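# Stack the desk carton onto the coffee-table carton stack

## Task

Take the carton that sits on the desk and set it squarely on top of the carton stack on the coffee table, aligned in the same orientation as the cartons already there. The carton must rest there by itself, not be held up by the robot, so release it. Afterwards the arm and gripper must be well away from the stack and not over it. The robot must not topple or be left leaning, or the task fails.

## Robot and tools

Robot: a Hello Robot Stretch 4, a single-arm mobile manipulator. It has an omni-wheel base, a lift that slides up a mast, one arm that telescopes straight forward, a three-joint wrist (yaw, pitch, roll) and a two-finger gripper. It stands about 1.6 m tall; the base rim lies within 0.23 m of the base origin. Loose objects may occasionally get nudged by something in the scene.

Frames: the base frame sits on the floor beneath the base centre, x ahead, y to the left, z up. hand_pose is reported in this frame as a point between the open fingertips; with all wrist joints at zero its axes line up with the base axes. Its printed position may be slightly wrong. The odometry frame is where the base frame was when the scene began.

execute_actions: argument "actions" is a list holding exactly one action (or empty, which just reports state and images). Optional "cameras" is a list of names from head_camera, head_left_camera, head_right_camera, wrist_camera, all; omitted, null or ["all"] gives every camera, [] gives none; the "pictures" line lists the order of returned images. An action contains "base", "joints" or both, optionally with "pace" and "contact_limits"; alternatively it is just {"end_of_arm": "enable_torque"}, which reactivates any wrist or gripper motor that shut itself off. All motions in one action begin together.
- "base": exactly one relative command, measured from the base's last reported position: translate_m (metres, forward +, -2 to 2), strafe_m (metres sideways, left +, -2 to 2) or rotate_rad (radians, counter-clockwise seen from above +, -3.2 to 3.2). These are offsets, not poses.
- "joints": absolute targets, keyed by name, each a single number: lift_m 0 to 1.2 (m); arm_m 0 to 0.55 (m extension); wrist_yaw_rad -1.134 to 4.276 (0 points forward, + turns left, 3.14 stows it back, above 3.4 the arm may interfere); wrist_pitch_rad -1.117 to 4.259 (0 level, 1.57 pointing down); wrist_roll_rad -1.117 to 4.259 (0 keeps fingers at equal height, + is clockwise viewed from behind); gripper_m -0.038 to 0.141 (fingertip gap in m; negative squeezes the tips together). A joint target outside range is clipped and the result notes it; any other bad value or unknown key rejects the whole call with no motion. Joints you omit may keep pushing to an earlier target.
- "pace": "slow", "default", "fast" or "max" (base up to 0.1/0.3/0.4/0.6 m/s and 1/2/3/4 rad/s; a raised lift above 0.2 lowers those caps).
- "contact_limits": only {"arm_m": value}, 0 (gentlest) to 0.75 (firmest), default 0.5; the arm halts on contact past that force.
To unfold the wrist at the start, one action with lift_m 0.4 and wrist_yaw_rad 0 works.

wait: "seconds" 0 to 10; commands nothing new and returns state and images.
zoom_image: "camera" (one of the four names) and "region" [x0, y0, x1, y1] in pixels of that camera's most recent full image, top-left origin, at most 504 by 504.
finished_scene: "scene" is the current scene number; it ends the scene irreversibly and reports success, so the carton must already be resting in place on its own.

Results: base_status and joint_status describe how each motion ended. "done" (for the base, wheels turned the commanded amount even if slipping); "off_target" (stopped short, may still push); "contact_stop_at_<key>" (hit something; that part goes slack, a slack lift may sag under load and a slack base may drift); "limit_stop_at_<name>", including limit_stop_at_tilt (leaning past 6 degrees; lift, arm and wheels go limp until upright) and limit_stop_at_own_body (a joint about to hit the robot; move it away, and beware gripper pitched up below -0.2 with roll below -0.4 or above 4); "torque_fault" (a wrist or gripper motor overloaded and went limp; send enable_torque). After a stop reported in one call, later motion calls in that reply are skipped. on_its_own lists things not commanded this call; "held at" gives a held target, not the actual position. joint_positions give current joint values. lidar_m gives 12 distances in m from the base origin, sector 1 straight ahead then counter-clockwise in 30-degree steps (4th left, 7th behind, 10th right); "-" means nothing seen or closer than 0.25 m; it sees tabletops but may miss glass, thin legs and things behind. wrist_depth_mm is a 7x7 grid of median depths (100 to 2000 mm) from the wrist camera, top-left first. base_odometry is wheel-based; if turned_by_wheels and turned_by_imu differ by over roughly 0.1 rad, a slip or collision occurred. base_tilt in degrees (forward and right positive) has a fixed bias up to about 1.5. motor_effort is percent of max, peak in brackets; wheel positive means turning right. Gripper readings and "done" never prove a grasp; a firm squeeze shows as a gripper_m effort change, and a load makes wrist_pitch_rad effort move away from 0.

Gripping: command gripper_m below the carton's width; going further below pulls it toward the wrist, opening pushes it away. If fingertips snag on a surface beneath, raise the lift.

Cameras: head_camera on the mast top looks forward and down (turn the base to aim it); head_left_camera and head_right_camera are fisheyes looking more steeply down, showing base and arm; wrist_camera looks along the fingers, tips at the image bottom.

Avoid: dropping, slamming or shoving the carton hard; knocking the stack; driving or turning with over 1 kg held at arm_m above 0.2, especially at fast paces; sustained pushing with the gripper raised. Release the carton, then pull the arm and hand away so nothing is over the stack.

Each tool is called in YAML: its name, and indented under it one key for each argument.

## Session

execute_actions:
  actions: []

Scene clock: 0.00 s.
base_odometry: x=+0.000 y=+0.000 heading=+0.000 (m, m, rad; odometry frame)
turned_by_wheels: +0.000 (rad since the last result)
turned_by_imu: +0.000 (rad since the last result)
base_tilt: forward=-0.6 right=+0.2 (deg)
lidar_m: 0.94 0.91 1.93 1.45 1.38 1.46 1.98 1.46 1.54 2.12 2.33 1.30
base_status: not commanded
joint_positions: lift_m=+0.158 arm_m=+0.003 wrist_yaw_rad=+3.103 wrist_pitch_rad=+0.003 wrist_roll_rad=-0.001 gripper_m=+0.057
joint_status: not commanded
motor_effort: lift_m=+18 arm_m=-1 wrist_yaw_rad=-1 wrist_pitch_rad=-6 wrist_roll_rad=+0 gripper_m=+1 wheel_0=+0 wheel_1=+0 wheel_2=+0 (%)
hand_pose: x=-0.1112 y=+0.0986 z=+0.3350 quat_wxyz=(+0.019, -0.001, +0.000, +1.000) (m; base frame)
wrist_depth_mm: - 138 - - 1863 1464 1255 / - 126 239 - 1863 1499 1281 / - 131 187 - 1863 1464 1255 / 118 138 - - 1863 1499 1281 / 1576 - - - 1863 1464 1255 / 1336 1336 192 1281 192 1255 1182 / 891 842 891 110 866 768 866
pictures: head_camera, head_left_camera, head_right_camera, wrist_camera
Images, in order (width x height): head_camera 420x560, head_left_camera 420x672, head_right_camera 420x672, wrist_camera 616x392.

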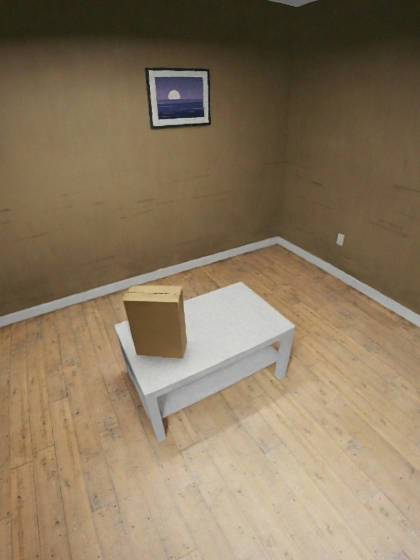

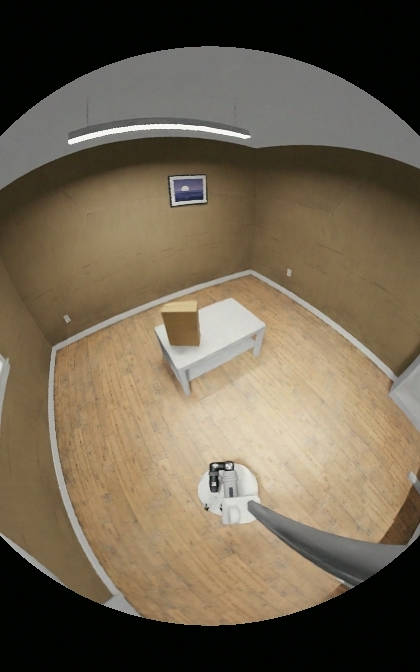

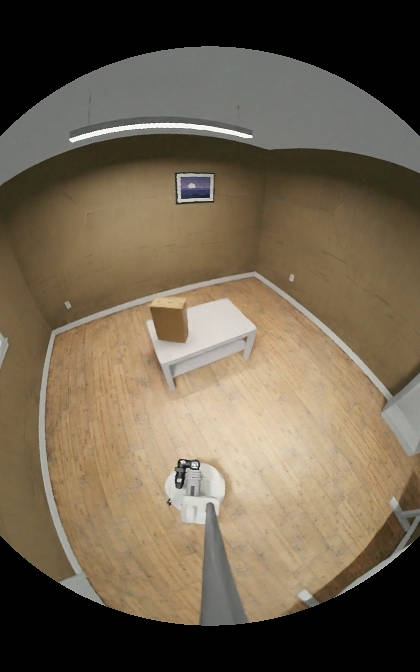

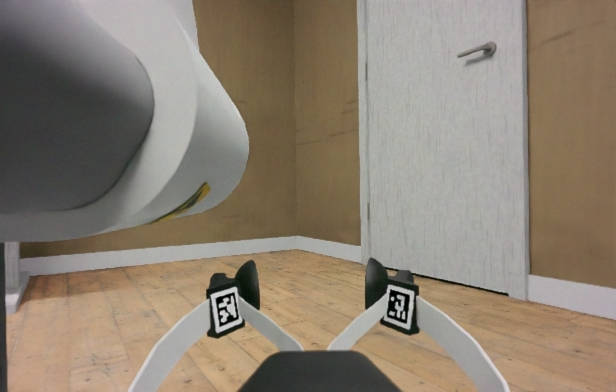

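execute_actions:
  actions:
    - {"base":{"rotate_rad":-2.35},"joints":{"lift_m":0.4,"wrist_yaw_rad":0,"gripper_m":0.141}}
  cameras: ["head_camera","wrist_camera"]

Scene clock: 6.77 s.
base_odometry: x=+0.000 y=+0.000 heading=-2.350 (m, m, rad; odometry frame)
turned_by_wheels: -2.350 (rad since the last result)
turned_by_imu: -2.376 (rad since the last result)
base_tilt: forward=-0.6 right=+0.2 (deg)
lidar_m: 1.45 1.69 2.12 2.34 1.03 0.91 2.49 1.60 1.39 1.38 1.61 2.23
base_status: done
joint_positions: lift_m=+0.400 arm_m=+0.003 wrist_yaw_rad=+0.000 wrist_pitch_rad=+0.003 wrist_roll_rad=-0.001 gripper_m=+0.141
joint_status: all done
motor_effort: lift_m=+20(22) arm_m=-1(1) wrist_yaw_rad=-2(8) wrist_pitch_rad=-6(6) wrist_roll_rad=+0(1) gripper_m=+2(1) wheel_0=+1(6) wheel_1=+1(8) wheel_2=+0(3) (%)
hand_pose: x=+0.4622 y=-0.0874 z=+0.5772 quat_wxyz=(+1.000, -0.001, +0.001, +0.000) (m; base frame)
wrist_depth_mm: - - - - 1921 1808 1756 / - - - - 1921 1808 1756 / - - 1576 - 1921 1863 1708 / - 1863 - - 1863 1756 1756 / - - - - 1921 1808 1756 / - 203 1756 - 1756 204 1756 / 1464 1336 1430 110 1397 1336 1366
pictures: head_camera, wrist_camera
Images, in order (width x height): head_camera 420x560, wrist_camera 616x392.

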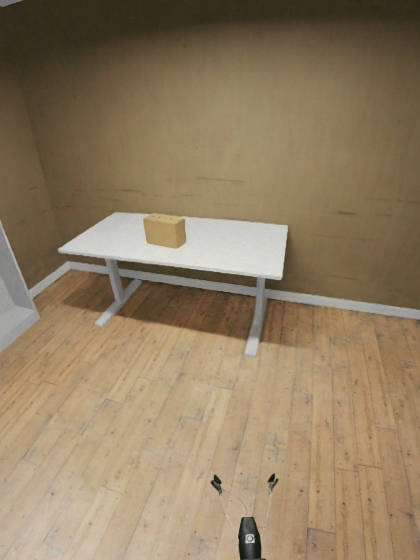

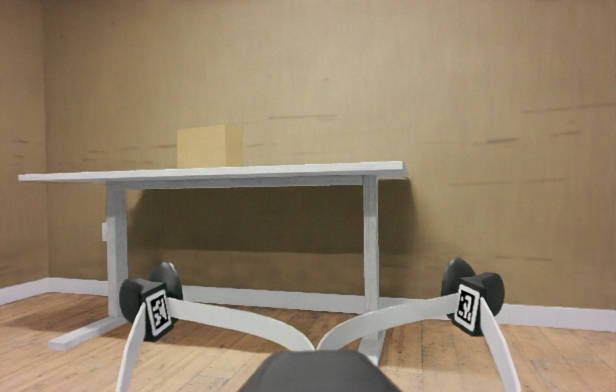

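execute_actions:
  actions:
    - {"base":{"rotate_rad":0.21},"joints":{"wrist_roll_rad":1.0}}
  cameras: []

execute_actions:
  actions:
    - {"base":{"translate_m":1.0},"joints":{"lift_m":1.15,"wrist_pitch_rad":1.57,"wrist_roll_rad":2.2},"pace":"fast"}
  cameras: []

execute_actions:
  actions:
    - {"base":{"translate_m":0.25},"joints":{"arm_m":0.44}}
  cameras: ["head_right_camera","wrist_camera"]

Scene clock: 16.23 s.
base_odometry: x=+0.000 y=+0.000 heading=-2.140 (m, m, rad; odometry frame)
turned_by_wheels: +0.210 (rad since the last result)
turned_by_imu: +0.214 (rad since the last result)
base_tilt: forward=-0.6 right=+0.1 (deg)
lidar_m: 1.49 2.04 2.12 1.34 0.93 0.91 2.09 1.47 1.39 1.43 1.89 1.45
base_status: done
joint_positions: lift_m=+0.400 arm_m=+0.003 wrist_yaw_rad=+0.000 wrist_pitch_rad=+0.003 wrist_roll_rad=+1.000 gripper_m=+0.141
joint_status: all done
motor_effort: lift_m=+21(21) arm_m=-1(0) wrist_yaw_rad=+0(1) wrist_pitch_rad=-7(7) wrist_roll_rad=+1(8) gripper_m=+3(1) wheel_0=-1(4) wheel_1=+0(6) wheel_2=+0(7) (%)
hand_pose: x=+0.4622 y=-0.0874 z=+0.5772 quat_wxyz=(+0.878, +0.479, +0.001, -0.001) (m; base frame)
wrist_depth_mm: - - 1921 1921 1756 1618 1576 / - - - 1983 1863 1708 1397 / - - - - - 1756 1205 / - - - - - 1537 1042 / - - - - - 1205 917 / - 211 - - 1464 204 842 / - - - 110 1308 960 750
pictures: none
No camera images: the call's "cameras" was empty. Leave "cameras" out to get every camera's image.

Scene clock: 20.10 s.
base_odometry: x=-0.539 y=-0.842 heading=-2.140 (m, m, rad; odometry frame)
turned_by_wheels: +0.000 (rad since the last result)
turned_by_imu: -0.001 (rad since the last result)
base_tilt: forward=-0.6 right=+0.2 (deg)
lidar_m: 0.57 0.77 1.55 1.93 1.86 1.77 2.79 1.98 1.83 1.90 0.61 0.56
base_status: done
joint_positions: lift_m=+1.150 arm_m=+0.003 wrist_yaw_rad=+0.000 wrist_pitch_rad=+1.570 wrist_roll_rad=+2.200 gripper_m=+0.141
joint_status: all done
motor_effort: lift_m=+21(23) arm_m=-1(1) wrist_yaw_rad=+0(0) wrist_pitch_rad=+1(1) wrist_roll_rad=+1(3) gripper_m=+4(3) wheel_0=-1(8) wheel_1=-1(7) wheel_2=-1(12) (%)
hand_pose: x=+0.1739 y=-0.0874 z=+1.0395 quat_wxyz=(+0.321, +0.630, +0.321, -0.630) (m; base frame)
wrist_depth_mm: 1255 1255 1255 1229 1255 1255 312 / 1229 1229 1255 1255 1229 410 310 / 1229 1229 1229 1229 1042 1255 1255 / 1255 1255 1255 1042 1025 1229 1229 / 559 1229 1255 1255 1042 1255 1255 / 544 202 1255 1229 1255 206 1255 / 539 1255 1229 110 1255 1255 1255
pictures: none
No camera images: the call's "cameras" was empty. Leave "cameras" out to get every camera's image.

Scene clock: 22.47 s.
base_odometry: x=-0.674 y=-1.053 heading=-2.140 (m, m, rad; odometry frame)
turned_by_wheels: +0.000 (rad since the last result)
turned_by_imu: +0.000 (rad since the last result)
base_tilt: forward=-0.6 right=+0.2 (deg)
lidar_m: 0.35 0.47 1.43 1.49 2.41 1.99 2.98 2.09 1.97 0.55 0.37 0.34
base_status: done
joint_positions: lift_m=+1.150 arm_m=+0.439 wrist_yaw_rad=+0.000 wrist_pitch_rad=+1.570 wrist_roll_rad=+2.200 gripper_m=+0.141
joint_status: all done
motor_effort: lift_m=+21(21) arm_m=+6(6) wrist_yaw_rad=-2(0) wrist_pitch_rad=+1(0) wrist_roll_rad=+1(3) gripper_m=+0(1) wheel_0=+0(3) wheel_1=-1(5) wheel_2=+0(10) (%)
hand_pose: x=+0.6101 y=-0.0874 z=+1.0395 quat_wxyz=(+0.321, +0.630, +0.321, -0.630) (m; base frame)
wrist_depth_mm: 539 535 539 544 539 1229 1229 / 535 535 539 539 539 1025 1042 / 535 539 539 539 544 1025 1138 / 535 539 539 362 544 1255 1229 / 539 539 544 362 539 1229 1255 / 539 202 362 364 539 206 1255 / 539 539 544 110 544 539 1255
pictures: head_right_camera, wrist_camera
Images, in order (width x height): head_right_camera 420x672, wrist_camera 616x392.

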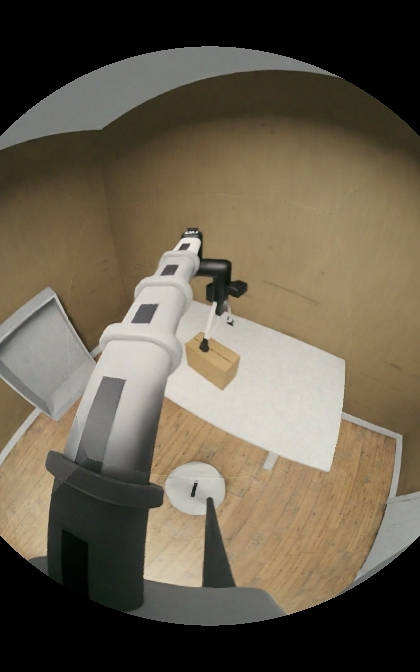

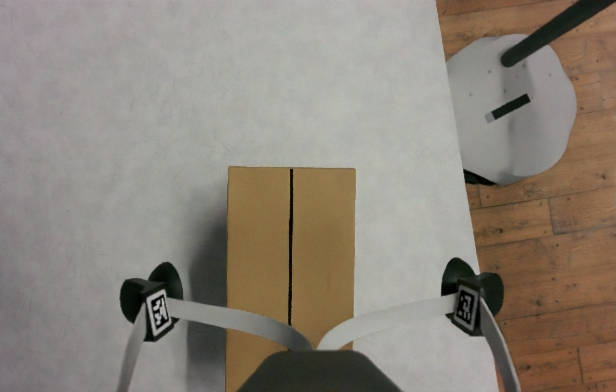

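execute_actions:
  actions:
    - {"base":{"strafe_m":0.02},"joints":{"arm_m":0.479,"wrist_roll_rad":2.212,"lift_m":1.04}}
  cameras: ["head_right_camera","wrist_camera"]

Scene clock: 33.63 s.
base_odometry: x=-0.657 y=-1.064 heading=-2.140 (m, m, rad; odometry frame)
turned_by_wheels: +0.000 (rad since the last result)
turned_by_imu: +0.002 (rad since the last result)
base_tilt: forward=-0.6 right=+0.2 (deg)
lidar_m: 0.36 0.49 1.41 1.46 2.38 1.98 3.02 2.10 1.97 0.54 0.39 0.35
base_status: done
joint_positions: lift_m=+1.040 arm_m=+0.478 wrist_yaw_rad=+0.000 wrist_pitch_rad=+1.570 wrist_roll_rad=+2.212 gripper_m=+0.141
joint_status: all done
motor_effort: lift_m=+16(21) arm_m=+7(6) wrist_yaw_rad=-1(1) wrist_pitch_rad=+1(0) wrist_roll_rad=+2(1) gripper_m=+2(2) wheel_0=+2(7) wheel_1=-1(7) wheel_2=+0(2) (%)
hand_pose: x=+0.6490 y=-0.0874 z=+0.9299 quat_wxyz=(+0.317, +0.632, +0.317, -0.632) (m; base frame)
wrist_depth_mm: 427 430 430 430 430 433 931 / 430 427 433 433 433 433 931 / 430 430 430 252 253 433 946 / 433 430 430 253 254 433 1160 / 433 430 430 253 254 433 1138 / 430 203 254 254 254 205 1160 / 430 430 433 109 433 436 1138
pictures: head_right_camera, wrist_camera
Images, in order (width x height): head_right_camera 420x672, wrist_camera 616x392.

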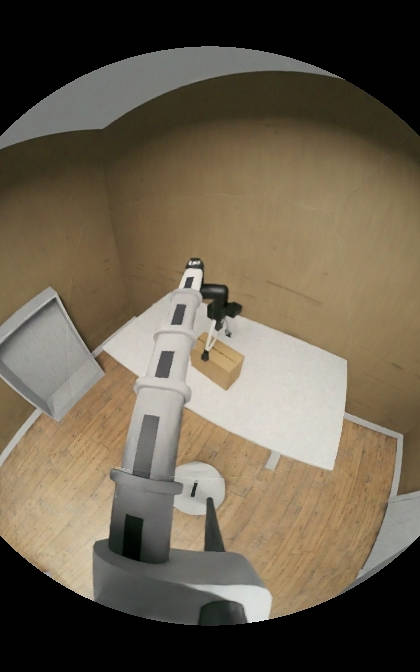

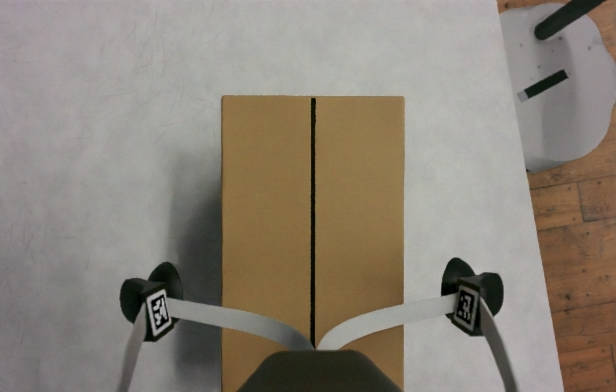

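execute_actions:
  actions:
    - {"joints":{"lift_m":0.972}}
  cameras: ["wrist_camera"]

execute_actions:
  actions:
    - {"joints":{"gripper_m":0.06}}
  cameras: []

execute_actions:
  actions:
    - {"joints":{"lift_m":1.15,"arm_m":0.19}}
  cameras: ["wrist_camera"]

execute_actions:
  actions:
    - {"base":{"rotate_rad":2.8},"pace":"slow"}
  cameras: []

execute_actions:
  actions:
    - {"base":{"translate_m":1.5}}
  cameras: ["head_left_camera","head_right_camera","wrist_camera"]

Scene clock: 45.43 s.
base_odometry: x=-0.657 y=-1.064 heading=-2.140 (m, m, rad; odometry frame)
turned_by_wheels: +0.000 (rad since the last result)
turned_by_imu: +0.001 (rad since the last result)
base_tilt: forward=-0.6 right=+0.2 (deg)
lidar_m: 0.36 0.48 1.41 1.47 2.38 1.98 3.01 2.12 1.98 0.55 0.37 0.36
base_status: not commanded
joint_positions: lift_m=+0.972 arm_m=+0.478 wrist_yaw_rad=+0.000 wrist_pitch_rad=+1.570 wrist_roll_rad=+2.212 gripper_m=+0.141
joint_status: all done
motor_effort: lift_m=+14(16) arm_m=+6(6) wrist_yaw_rad=-1(0) wrist_pitch_rad=+0(0) wrist_roll_rad=+2(2) gripper_m=+1(2) wheel_0=+1(1) wheel_1=-1(1) wheel_2=+0(0) (%)
hand_pose: x=+0.6490 y=-0.0874 z=+0.8621 quat_wxyz=(+0.317, +0.632, +0.317, -0.632) (m; base frame)
wrist_depth_mm: 364 362 364 364 364 366 866 / 362 366 187 186 186 366 866 / 364 366 186 186 187 366 866 / 364 364 187 186 187 368 366 / 364 364 187 187 187 366 368 / 366 210 187 186 187 198 366 / 366 366 187 110 187 366 368
pictures: wrist_camera
Images, in order (width x height): wrist_camera 616x392.

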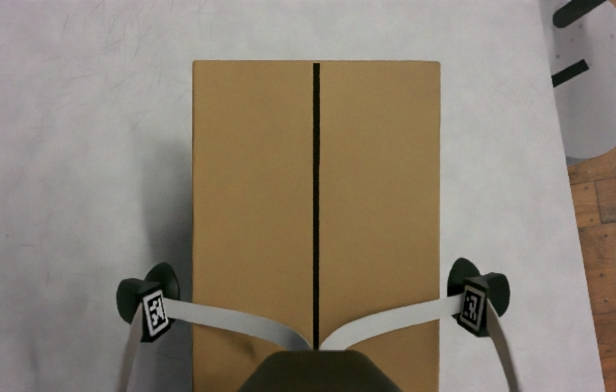

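Scene clock: 47.27 s.
base_odometry: x=-0.657 y=-1.064 heading=-2.140 (m, m, rad; odometry frame)
turned_by_wheels: +0.000 (rad since the last result)
turned_by_imu: +0.001 (rad since the last result)
base_tilt: forward=-0.6 right=+0.2 (deg)
lidar_m: 0.37 0.48 1.41 1.47 2.38 1.97 3.01 2.11 1.97 0.55 0.39 0.35
base_status: not commanded
joint_positions: lift_m=+0.972 arm_m=+0.478 wrist_yaw_rad=+0.000 wrist_pitch_rad=+1.570 wrist_roll_rad=+2.212 gripper_m=+0.060
joint_status: all done
motor_effort: lift_m=+16(16) arm_m=+7(7) wrist_yaw_rad=+0(1) wrist_pitch_rad=-1(3) wrist_roll_rad=+0(2) gripper_m=-23(27) wheel_0=+1(2) wheel_1=-1(1) wheel_2=+0(0) (%)
hand_pose: x=+0.6490 y=-0.0874 z=+0.8619 quat_wxyz=(+0.317, +0.632, +0.317, -0.632) (m; base frame)
wrist_depth_mm: 362 364 362 366 364 366 866 / 362 362 171 171 171 366 854 / 362 362 172 171 171 366 878 / 364 364 172 172 172 366 368 / 364 364 172 172 172 366 366 / 364 185 172 172 172 177 366 / 364 364 172 110 172 368 366
pictures: none
No camera images: the call's "cameras" was empty. Leave "cameras" out to get every camera's image.

Scene clock: 49.27 s.
base_odometry: x=-0.657 y=-1.064 heading=-2.140 (m, m, rad; odometry frame)
turned_by_wheels: +0.000 (rad since the last result)
turned_by_imu: +0.001 (rad since the last result)
base_tilt: forward=-0.6 right=+0.2 (deg)
lidar_m: 0.29 0.49 1.41 1.46 2.37 1.98 3.02 2.11 1.97 0.55 0.37 0.26
base_status: not commanded
joint_positions: lift_m=+1.150 arm_m=+0.191 wrist_yaw_rad=+0.000 wrist_pitch_rad=+1.570 wrist_roll_rad=+2.212 gripper_m=+0.060
joint_status: all done
motor_effort: lift_m=+21(23) arm_m=-6(7) wrist_yaw_rad=+1(1) wrist_pitch_rad=-1(2) wrist_roll_rad=+2(1) gripper_m=-23(24) wheel_0=+1(1) wheel_1=-1(0) wheel_2=+0(0) (%)
hand_pose: x=+0.3621 y=-0.0874 z=+1.0395 quat_wxyz=(+0.317, +0.632, +0.317, -0.632) (m; base frame)
wrist_depth_mm: 535 535 539 1255 1255 1255 521 / 539 539 171 171 171 1042 1255 / 535 535 171 171 172 1060 1255 / 539 535 172 172 172 1042 1255 / 539 539 172 172 172 1255 1255 / 539 185 172 172 172 176 1255 / 535 539 172 110 172 1255 1229
pictures: wrist_camera
Images, in order (width x height): wrist_camera 616x392.

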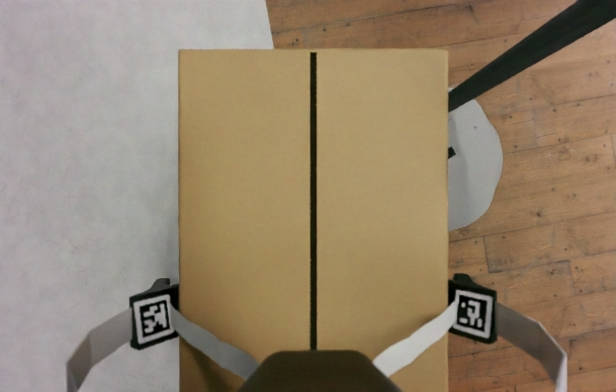

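Scene clock: 53.37 s.
base_odometry: x=-0.657 y=-1.064 heading=+0.660 (m, m, rad; odometry frame)
turned_by_wheels: +2.800 (rad since the last result)
turned_by_imu: +2.835 (rad since the last result)
base_tilt: forward=-0.5 right=+0.2 (deg)
lidar_m: 0.28 2.52 1.94 1.95 0.45 0.35 0.35 0.39 0.63 1.43 1.89 0.26
base_status: done
joint_positions: lift_m=+1.150 arm_m=+0.191 wrist_yaw_rad=+0.000 wrist_pitch_rad=+1.570 wrist_roll_rad=+2.212 gripper_m=+0.060
joint_status: not commanded
motor_effort: lift_m=+21(22) arm_m=-6(6) wrist_yaw_rad=-1(1) wrist_pitch_rad=+0(0) wrist_roll_rad=+1(1) gripper_m=-24(21) wheel_0=-2(1) wheel_1=+0(4) wheel_2=+1(5) (%)
hand_pose: x=+0.3622 y=-0.0874 z=+1.0395 quat_wxyz=(+0.317, +0.632, +0.317, -0.632) (m; base frame)
wrist_depth_mm: 1229 1229 1255 1255 1255 1255 525 / 1255 1229 171 171 171 1042 1229 / 1229 1255 171 172 172 1042 1229 / 1229 1255 171 172 171 1042 1255 / 1255 1229 172 172 172 1255 1255 / 1255 185 172 172 173 176 1255 / 1255 1229 172 110 172 1255 1281
pictures: none
No camera images: the call's "cameras" was empty. Leave "cameras" out to get every camera's image.

Scene clock: 59.87 s.
base_odometry: x=+0.529 y=-0.144 heading=+0.660 (m, m, rad; odometry frame)
turned_by_wheels: +0.000 (rad since the last result)
turned_by_imu: +0.000 (rad since the last result)
base_tilt: forward=-0.6 right=+0.2 (deg)
lidar_m: 0.28 0.56 1.77 1.79 1.98 1.85 1.83 2.03 1.93 1.95 0.67 0.27
base_status: done
joint_positions: lift_m=+1.150 arm_m=+0.191 wrist_yaw_rad=+0.000 wrist_pitch_rad=+1.570 wrist_roll_rad=+2.212 gripper_m=+0.060
joint_status: not commanded
motor_effort: lift_m=+20(21) arm_m=-6(6) wrist_yaw_rad=-1(1) wrist_pitch_rad=+0(0) wrist_roll_rad=+0(1) gripper_m=-24(29) wheel_0=+1(5) wheel_1=+0(2) wheel_2=+2(6) (%)
hand_pose: x=+0.3622 y=-0.0874 z=+1.0396 quat_wxyz=(+0.317, +0.632, +0.317, -0.632) (m; base frame)
wrist_depth_mm: 1229 1255 1229 1255 1255 1255 530 / 798 798 171 171 171 1042 1255 / 798 798 172 172 171 1042 1281 / 798 798 171 171 171 1042 1255 / 809 809 171 172 172 1255 1229 / 809 185 172 172 172 176 1255 / 809 492 172 110 172 1255 1255
pictures: head_left_camera, head_right_camera, wrist_camera
Images, in order (width x height): head_left_camera 420x672, head_right_camera 420x672, wrist_camera 616x392.

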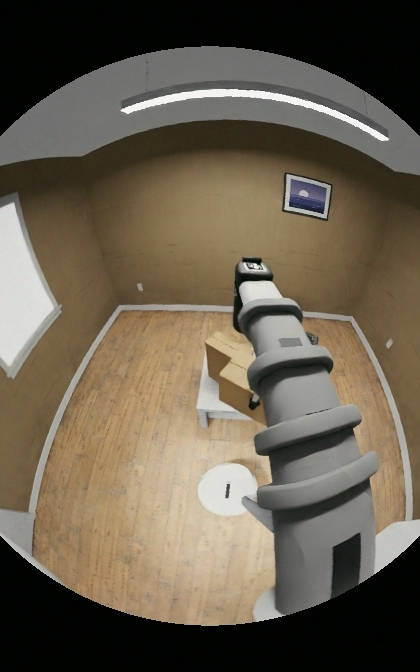

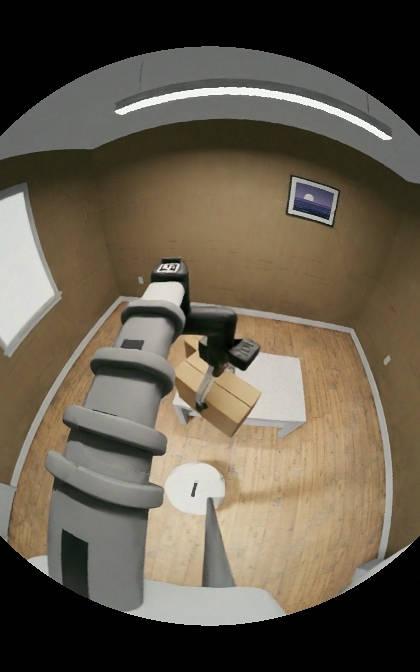

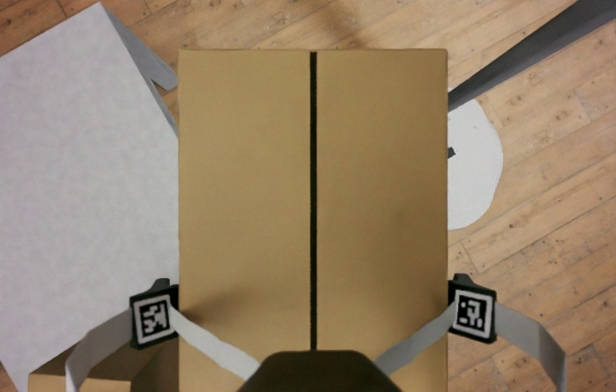

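execute_actions:
  actions:
    - {"base":{"strafe_m":0.18},"joints":{"arm_m":0.35,"wrist_roll_rad":2.28}}
  cameras: ["head_right_camera","wrist_camera"]

Scene clock: 67.10 s.
base_odometry: x=+0.418 y=-0.002 heading=+0.660 (m, m, rad; odometry frame)
turned_by_wheels: +0.000 (rad since the last result)
turned_by_imu: +0.003 (rad since the last result)
base_tilt: forward=-0.6 right=+0.2 (deg)
lidar_m: 0.42 2.05 1.59 1.60 1.75 2.63 1.82 2.00 2.08 2.13 0.70 0.41
base_status: done
joint_positions: lift_m=+1.150 arm_m=+0.349 wrist_yaw_rad=+0.000 wrist_pitch_rad=+1.570 wrist_roll_rad=+2.280 gripper_m=+0.060
joint_status: all done
motor_effort: lift_m=+20(20) arm_m=+6(7) wrist_yaw_rad=-1(0) wrist_pitch_rad=-1(1) wrist_roll_rad=+2(2) gripper_m=-25(25) wheel_0=+2(5) wheel_1=+0(7) wheel_2=+1(4) (%)
hand_pose: x=+0.5201 y=-0.0874 z=+1.0396 quat_wxyz=(+0.296, +0.643, +0.295, -0.642) (m; base frame)
wrist_depth_mm: 798 798 1255 1229 1255 1255 1255 / 798 798 171 171 172 1025 1281 / 798 798 171 171 171 1025 1229 / 809 504 171 172 172 1229 1255 / 449 449 172 172 172 1255 1229 / 452 185 172 172 172 177 1255 / 452 449 172 110 172 1229 1255
pictures: head_right_camera, wrist_camera
Images, in order (width x height): head_right_camera 420x672, wrist_camera 616x392.

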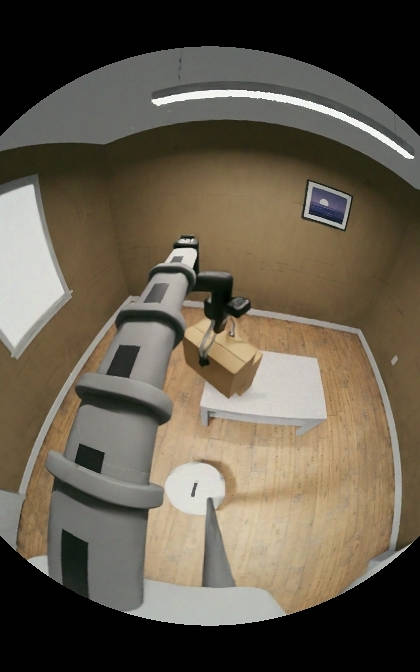

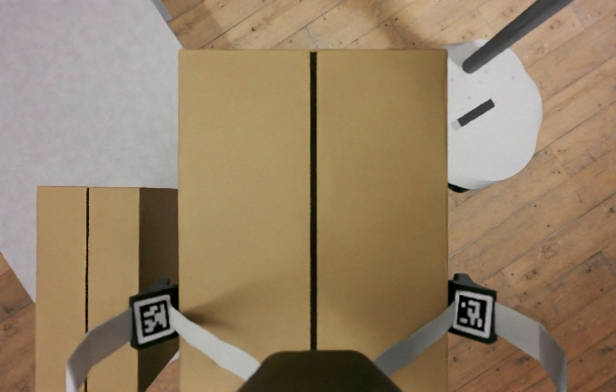

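execute_actions:
  actions:
    - {"base":{"strafe_m":-0.123},"joints":{"arm_m":0.5,"wrist_roll_rad":2.288}}
  cameras: []

execute_actions:
  actions:
    - {"base":{"translate_m":0.08},"joints":{"lift_m":1.075},"pace":"slow"}
  cameras: ["head_left_camera","head_right_camera","head_camera"]

zoom_image:
  camera: "head_left_camera"
  region: [170, 290, 310, 430]

zoom_image:
  camera: "head_right_camera"
  region: [150, 290, 290, 430]

Scene clock: 80.43 s.
base_odometry: x=+0.494 y=-0.099 heading=+0.660 (m, m, rad; odometry frame)
turned_by_wheels: +0.000 (rad since the last result)
turned_by_imu: +0.001 (rad since the last result)
base_tilt: forward=-0.6 right=+0.2 (deg)
lidar_m: 0.51 2.18 1.72 1.72 1.88 1.86 1.81 2.04 1.99 2.01 0.67 0.51
base_status: done
joint_positions: lift_m=+1.150 arm_m=+0.499 wrist_yaw_rad=+0.000 wrist_pitch_rad=+1.570 wrist_roll_rad=+2.288 gripper_m=+0.060
joint_status: all done
motor_effort: lift_m=+20(20) arm_m=+6(6) wrist_yaw_rad=-1(1) wrist_pitch_rad=+1(1) wrist_roll_rad=+2(1) gripper_m=-24(24) wheel_0=-2(9) wheel_1=+0(9) wheel_2=+1(2) (%)
hand_pose: x=+0.6701 y=-0.0874 z=+1.0396 quat_wxyz=(+0.293, +0.644, +0.293, -0.643) (m; base frame)
wrist_depth_mm: 788 798 809 1255 1229 1042 1255 / 809 798 171 171 172 1025 1025 / 798 798 171 171 171 1042 1255 / 1255 809 171 172 172 1255 1255 / 1255 809 172 172 172 1255 1255 / 1229 185 172 172 172 177 1255 / 1229 1229 172 110 172 1255 1255
pictures: none
No camera images: the call's "cameras" was empty. Leave "cameras" out to get every camera's image.

Scene clock: 82.50 s.
base_odometry: x=+0.557 y=-0.050 heading=+0.660 (m, m, rad; odometry frame)
turned_by_wheels: +0.000 (rad since the last result)
turned_by_imu: +0.001 (rad since the last result)
base_tilt: forward=-0.6 right=+0.2 (deg)
lidar_m: 0.44 2.19 1.70 1.70 1.87 2.03 1.91 2.10 2.04 2.01 0.56 0.45
base_status: done
joint_positions: lift_m=+1.075 arm_m=+0.499 wrist_yaw_rad=+0.000 wrist_pitch_rad=+1.570 wrist_roll_rad=+2.288 gripper_m=+0.060
joint_status: all done
motor_effort: lift_m=+16(20) arm_m=+6(6) wrist_yaw_rad=+0(2) wrist_pitch_rad=+1(0) wrist_roll_rad=+1(2) gripper_m=-24(24) wheel_0=+1(6) wheel_1=+1(2) wheel_2=-1(5) (%)
hand_pose: x=+0.6701 y=-0.0874 z=+0.9649 quat_wxyz=(+0.293, +0.644, +0.293, -0.643) (m; base frame)
wrist_depth_mm: 723 723 732 732 1160 976 960 / 723 732 171 171 171 976 976 / 1160 732 171 171 171 991 1182 / 1182 732 172 172 172 1182 1205 / 1160 732 172 172 172 1182 1182 / 1182 185 172 172 172 176 1182 / 1182 1182 172 110 172 1182 1182
pictures: head_camera, head_left_camera, head_right_camera
Images, in order (width x height): head_camera 420x560, head_left_camera 420x672, head_right_camera 420x672.

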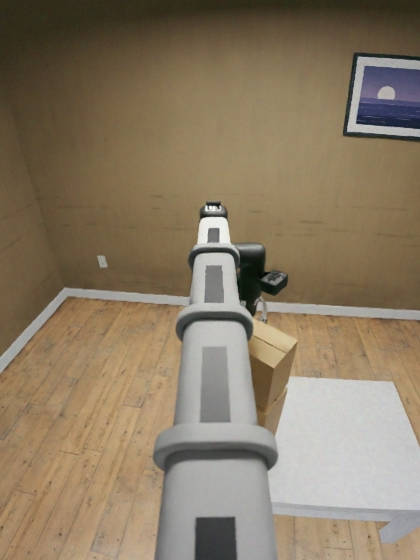

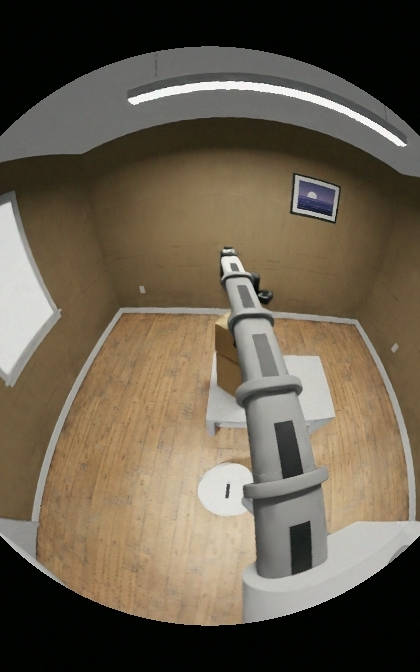

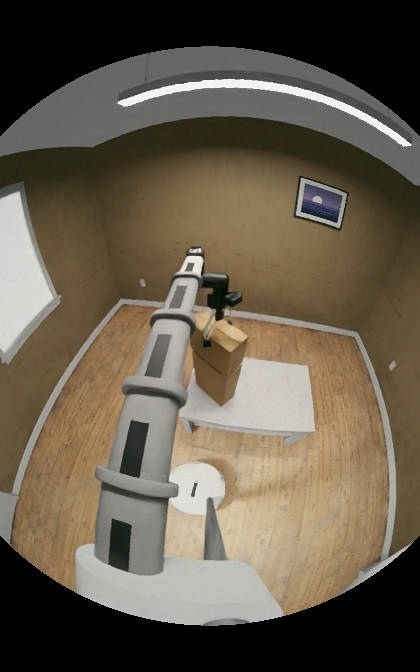

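Region (170, 290, 310, 430) of head_left_camera's 420x672 image, scaled by 3.600, with more detail than that image has.

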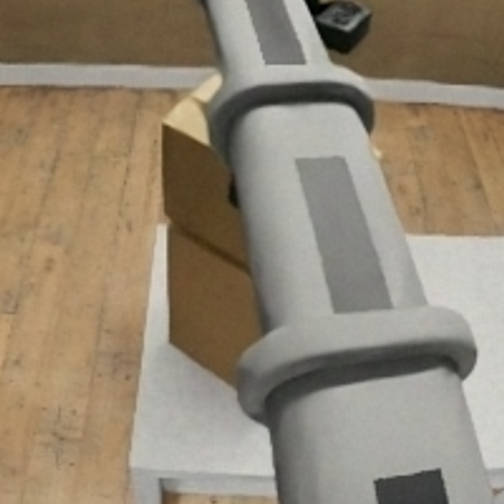

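Region (150, 290, 290, 430) of head_right_camera's 420x672 image, scaled by 3.600, with more detail than that image has.

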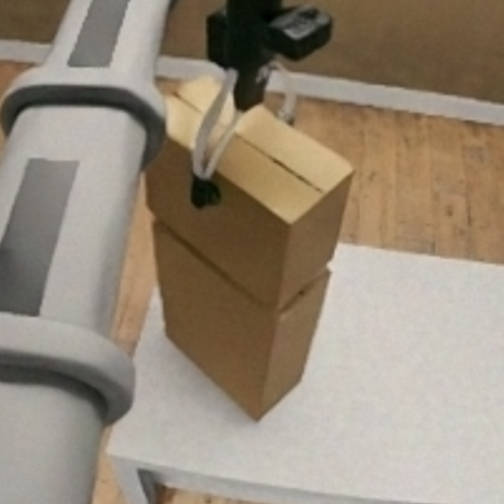

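execute_actions:
  actions:
    - {"base":{"strafe_m":-0.004},"joints":{"lift_m":1.062},"pace":"slow"}
  cameras: []

execute_actions:
  actions:
    - {"joints":{"gripper_m":0.141}}
  cameras: []

execute_actions:
  actions:
    - {"joints":{"lift_m":1.17}}
  cameras: []

execute_actions:
  actions:
    - {"base":{"translate_m":-0.2},"joints":{"arm_m":0.01}}
  cameras: ["head_left_camera"]

zoom_image:
  camera: "head_left_camera"
  region: [170, 270, 310, 410]

Scene clock: 98.00 s.
base_odometry: x=+0.559 y=-0.053 heading=+0.660 (m, m, rad; odometry frame)
turned_by_wheels: +0.000 (rad since the last result)
turned_by_imu: +0.001 (rad since the last result)
base_tilt: forward=-0.6 right=+0.2 (deg)
lidar_m: 0.44 0.49 1.70 1.71 1.88 2.04 1.92 2.09 2.03 2.02 0.56 0.43
base_status: done
joint_positions: lift_m=+1.062 arm_m=+0.499 wrist_yaw_rad=+0.000 wrist_pitch_rad=+1.570 wrist_roll_rad=+2.288 gripper_m=+0.060
joint_status: all done
motor_effort: lift_m=+16(17) arm_m=+6(6) wrist_yaw_rad=-2(1) wrist_pitch_rad=+1(1) wrist_roll_rad=+2(1) gripper_m=-23(24) wheel_0=+1(1) wheel_1=-2(3) wheel_2=+0(0) (%)
hand_pose: x=+0.6701 y=-0.0874 z=+0.9519 quat_wxyz=(+0.293, +0.644, +0.293, -0.643) (m; base frame)
wrist_depth_mm: 715 715 715 715 1160 946 946 / 707 715 171 171 171 946 946 / 715 715 171 171 172 991 1160 / 1160 715 171 171 172 1160 1182 / 1160 715 171 172 172 1182 1160 / 1160 185 172 172 172 176 1160 / 1160 1160 172 110 172 1160 1160
pictures: none
No camera images: the call's "cameras" was empty. Leave "cameras" out to get every camera's image.

Scene clock: 99.83 s.
base_odometry: x=+0.559 y=-0.053 heading=+0.660 (m, m, rad; odometry frame)
turned_by_wheels: +0.000 (rad since the last result)
turned_by_imu: +0.001 (rad since the last result)
base_tilt: forward=-0.6 right=+0.2 (deg)
lidar_m: 0.43 0.47 1.69 1.72 1.87 2.04 1.90 2.11 2.03 2.02 0.56 0.43
base_status: not commanded
joint_positions: lift_m=+1.062 arm_m=+0.499 wrist_yaw_rad=+0.000 wrist_pitch_rad=+1.570 wrist_roll_rad=+2.288 gripper_m=+0.141
joint_status: all done
motor_effort: lift_m=+16(16) arm_m=+6(6) wrist_yaw_rad=+0(2) wrist_pitch_rad=-1(4) wrist_roll_rad=+1(1) gripper_m=+5(24) wheel_0=+1(1) wheel_1=-2(2) wheel_2=+0(0) (%)
hand_pose: x=+0.6699 y=-0.0874 z=+0.9519 quat_wxyz=(+0.293, +0.644, +0.293, -0.643) (m; base frame)
wrist_depth_mm: 715 715 715 715 1160 946 960 / 723 715 186 186 186 946 946 / 723 723 186 187 187 1042 1182 / 1160 715 186 187 187 1160 1160 / 1160 715 186 187 187 1182 1160 / 1160 209 187 187 187 200 1182 / 1160 1160 187 110 187 1160 1182
pictures: none
No camera images: the call's "cameras" was empty. Leave "cameras" out to get every camera's image.

Scene clock: 101.33 s.
base_odometry: x=+0.559 y=-0.053 heading=+0.660 (m, m, rad; odometry frame)
turned_by_wheels: +0.000 (rad since the last result)
turned_by_imu: +0.001 (rad since the last result)
base_tilt: forward=-0.6 right=+0.2 (deg)
lidar_m: 0.42 0.49 1.72 1.70 1.89 2.03 1.93 2.14 2.02 2.02 0.56 0.44
base_status: not commanded
joint_positions: lift_m=+1.170 arm_m=+0.499 wrist_yaw_rad=+0.000 wrist_pitch_rad=+1.570 wrist_roll_rad=+2.288 gripper_m=+0.141
joint_status: all done
motor_effort: lift_m=+21(22) arm_m=+6(7) wrist_yaw_rad=-1(1) wrist_pitch_rad=+1(1) wrist_roll_rad=+2(2) gripper_m=+0(0) wheel_0=+1(1) wheel_1=-2(2) wheel_2=+0(0) (%)
hand_pose: x=+0.6700 y=-0.0874 z=+1.0595 quat_wxyz=(+0.293, +0.644, +0.293, -0.643) (m; base frame)
wrist_depth_mm: 820 820 820 1281 1255 1060 1255 / 820 820 820 820 1255 1060 1042 / 1281 820 820 291 1229 1078 1281 / 1255 831 831 293 831 1281 1255 / 1281 1281 842 293 831 1281 1255 / 1281 203 293 293 294 206 1281 / 1255 1255 1255 110 1255 1255 1281
pictures: none
No camera images: the call's "cameras" was empty. Leave "cameras" out to get every camera's image.

Scene clock: 103.83 s.
base_odometry: x=+0.401 y=-0.176 heading=+0.660 (m, m, rad; odometry frame)
turned_by_wheels: +0.000 (rad since the last result)
turned_by_imu: +0.001 (rad since the last result)
base_tilt: forward=-0.6 right=+0.2 (deg)
lidar_m: 0.62 2.21 1.76 1.73 1.91 1.74 1.70 1.93 1.90 1.99 0.82 0.65
base_status: done
joint_positions: lift_m=+1.170 arm_m=+0.011 wrist_yaw_rad=+0.000 wrist_pitch_rad=+1.570 wrist_roll_rad=+2.288 gripper_m=+0.141
joint_status: all done
motor_effort: lift_m=+21(21) arm_m=-6(7) wrist_yaw_rad=+1(2) wrist_pitch_rad=+0(1) wrist_roll_rad=+0(2) gripper_m=-1(1) wheel_0=+1(3) wheel_1=+1(2) wheel_2=+1(11) (%)
hand_pose: x=+0.1822 y=-0.0874 z=+1.0595 quat_wxyz=(+0.293, +0.644, +0.293, -0.643) (m; base frame)
wrist_depth_mm: 1281 1255 1255 1281 1281 1255 270 / 1255 1281 1281 1255 1281 430 1281 / 1118 1229 1255 1281 1078 1281 1255 / 866 1281 1255 1060 1060 1308 1255 / 820 1118 1255 1255 1078 1255 1281 / 831 202 1255 1281 1281 206 1255 / 820 831 1255 110 1281 1281 1281
pictures: head_left_camera
Images, in order (width x height): head_left_camera 420x672.

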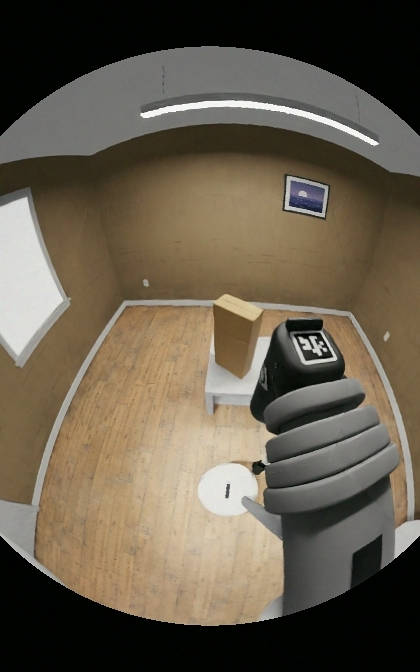

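Region (170, 270, 310, 410) of head_left_camera's 420x672 image, scaled by 3.600, with more detail than that image has.

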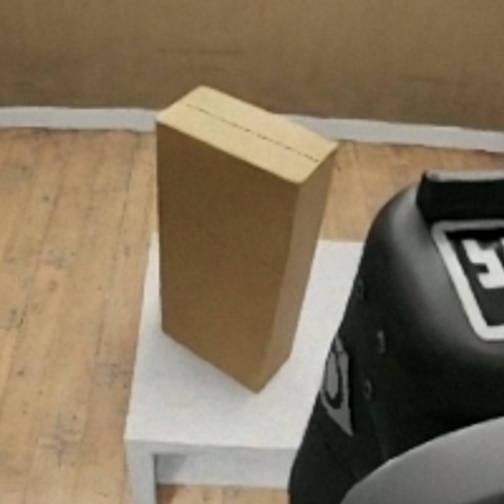

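finished_scene:
  scene: 2

The scene is finished: the task was done.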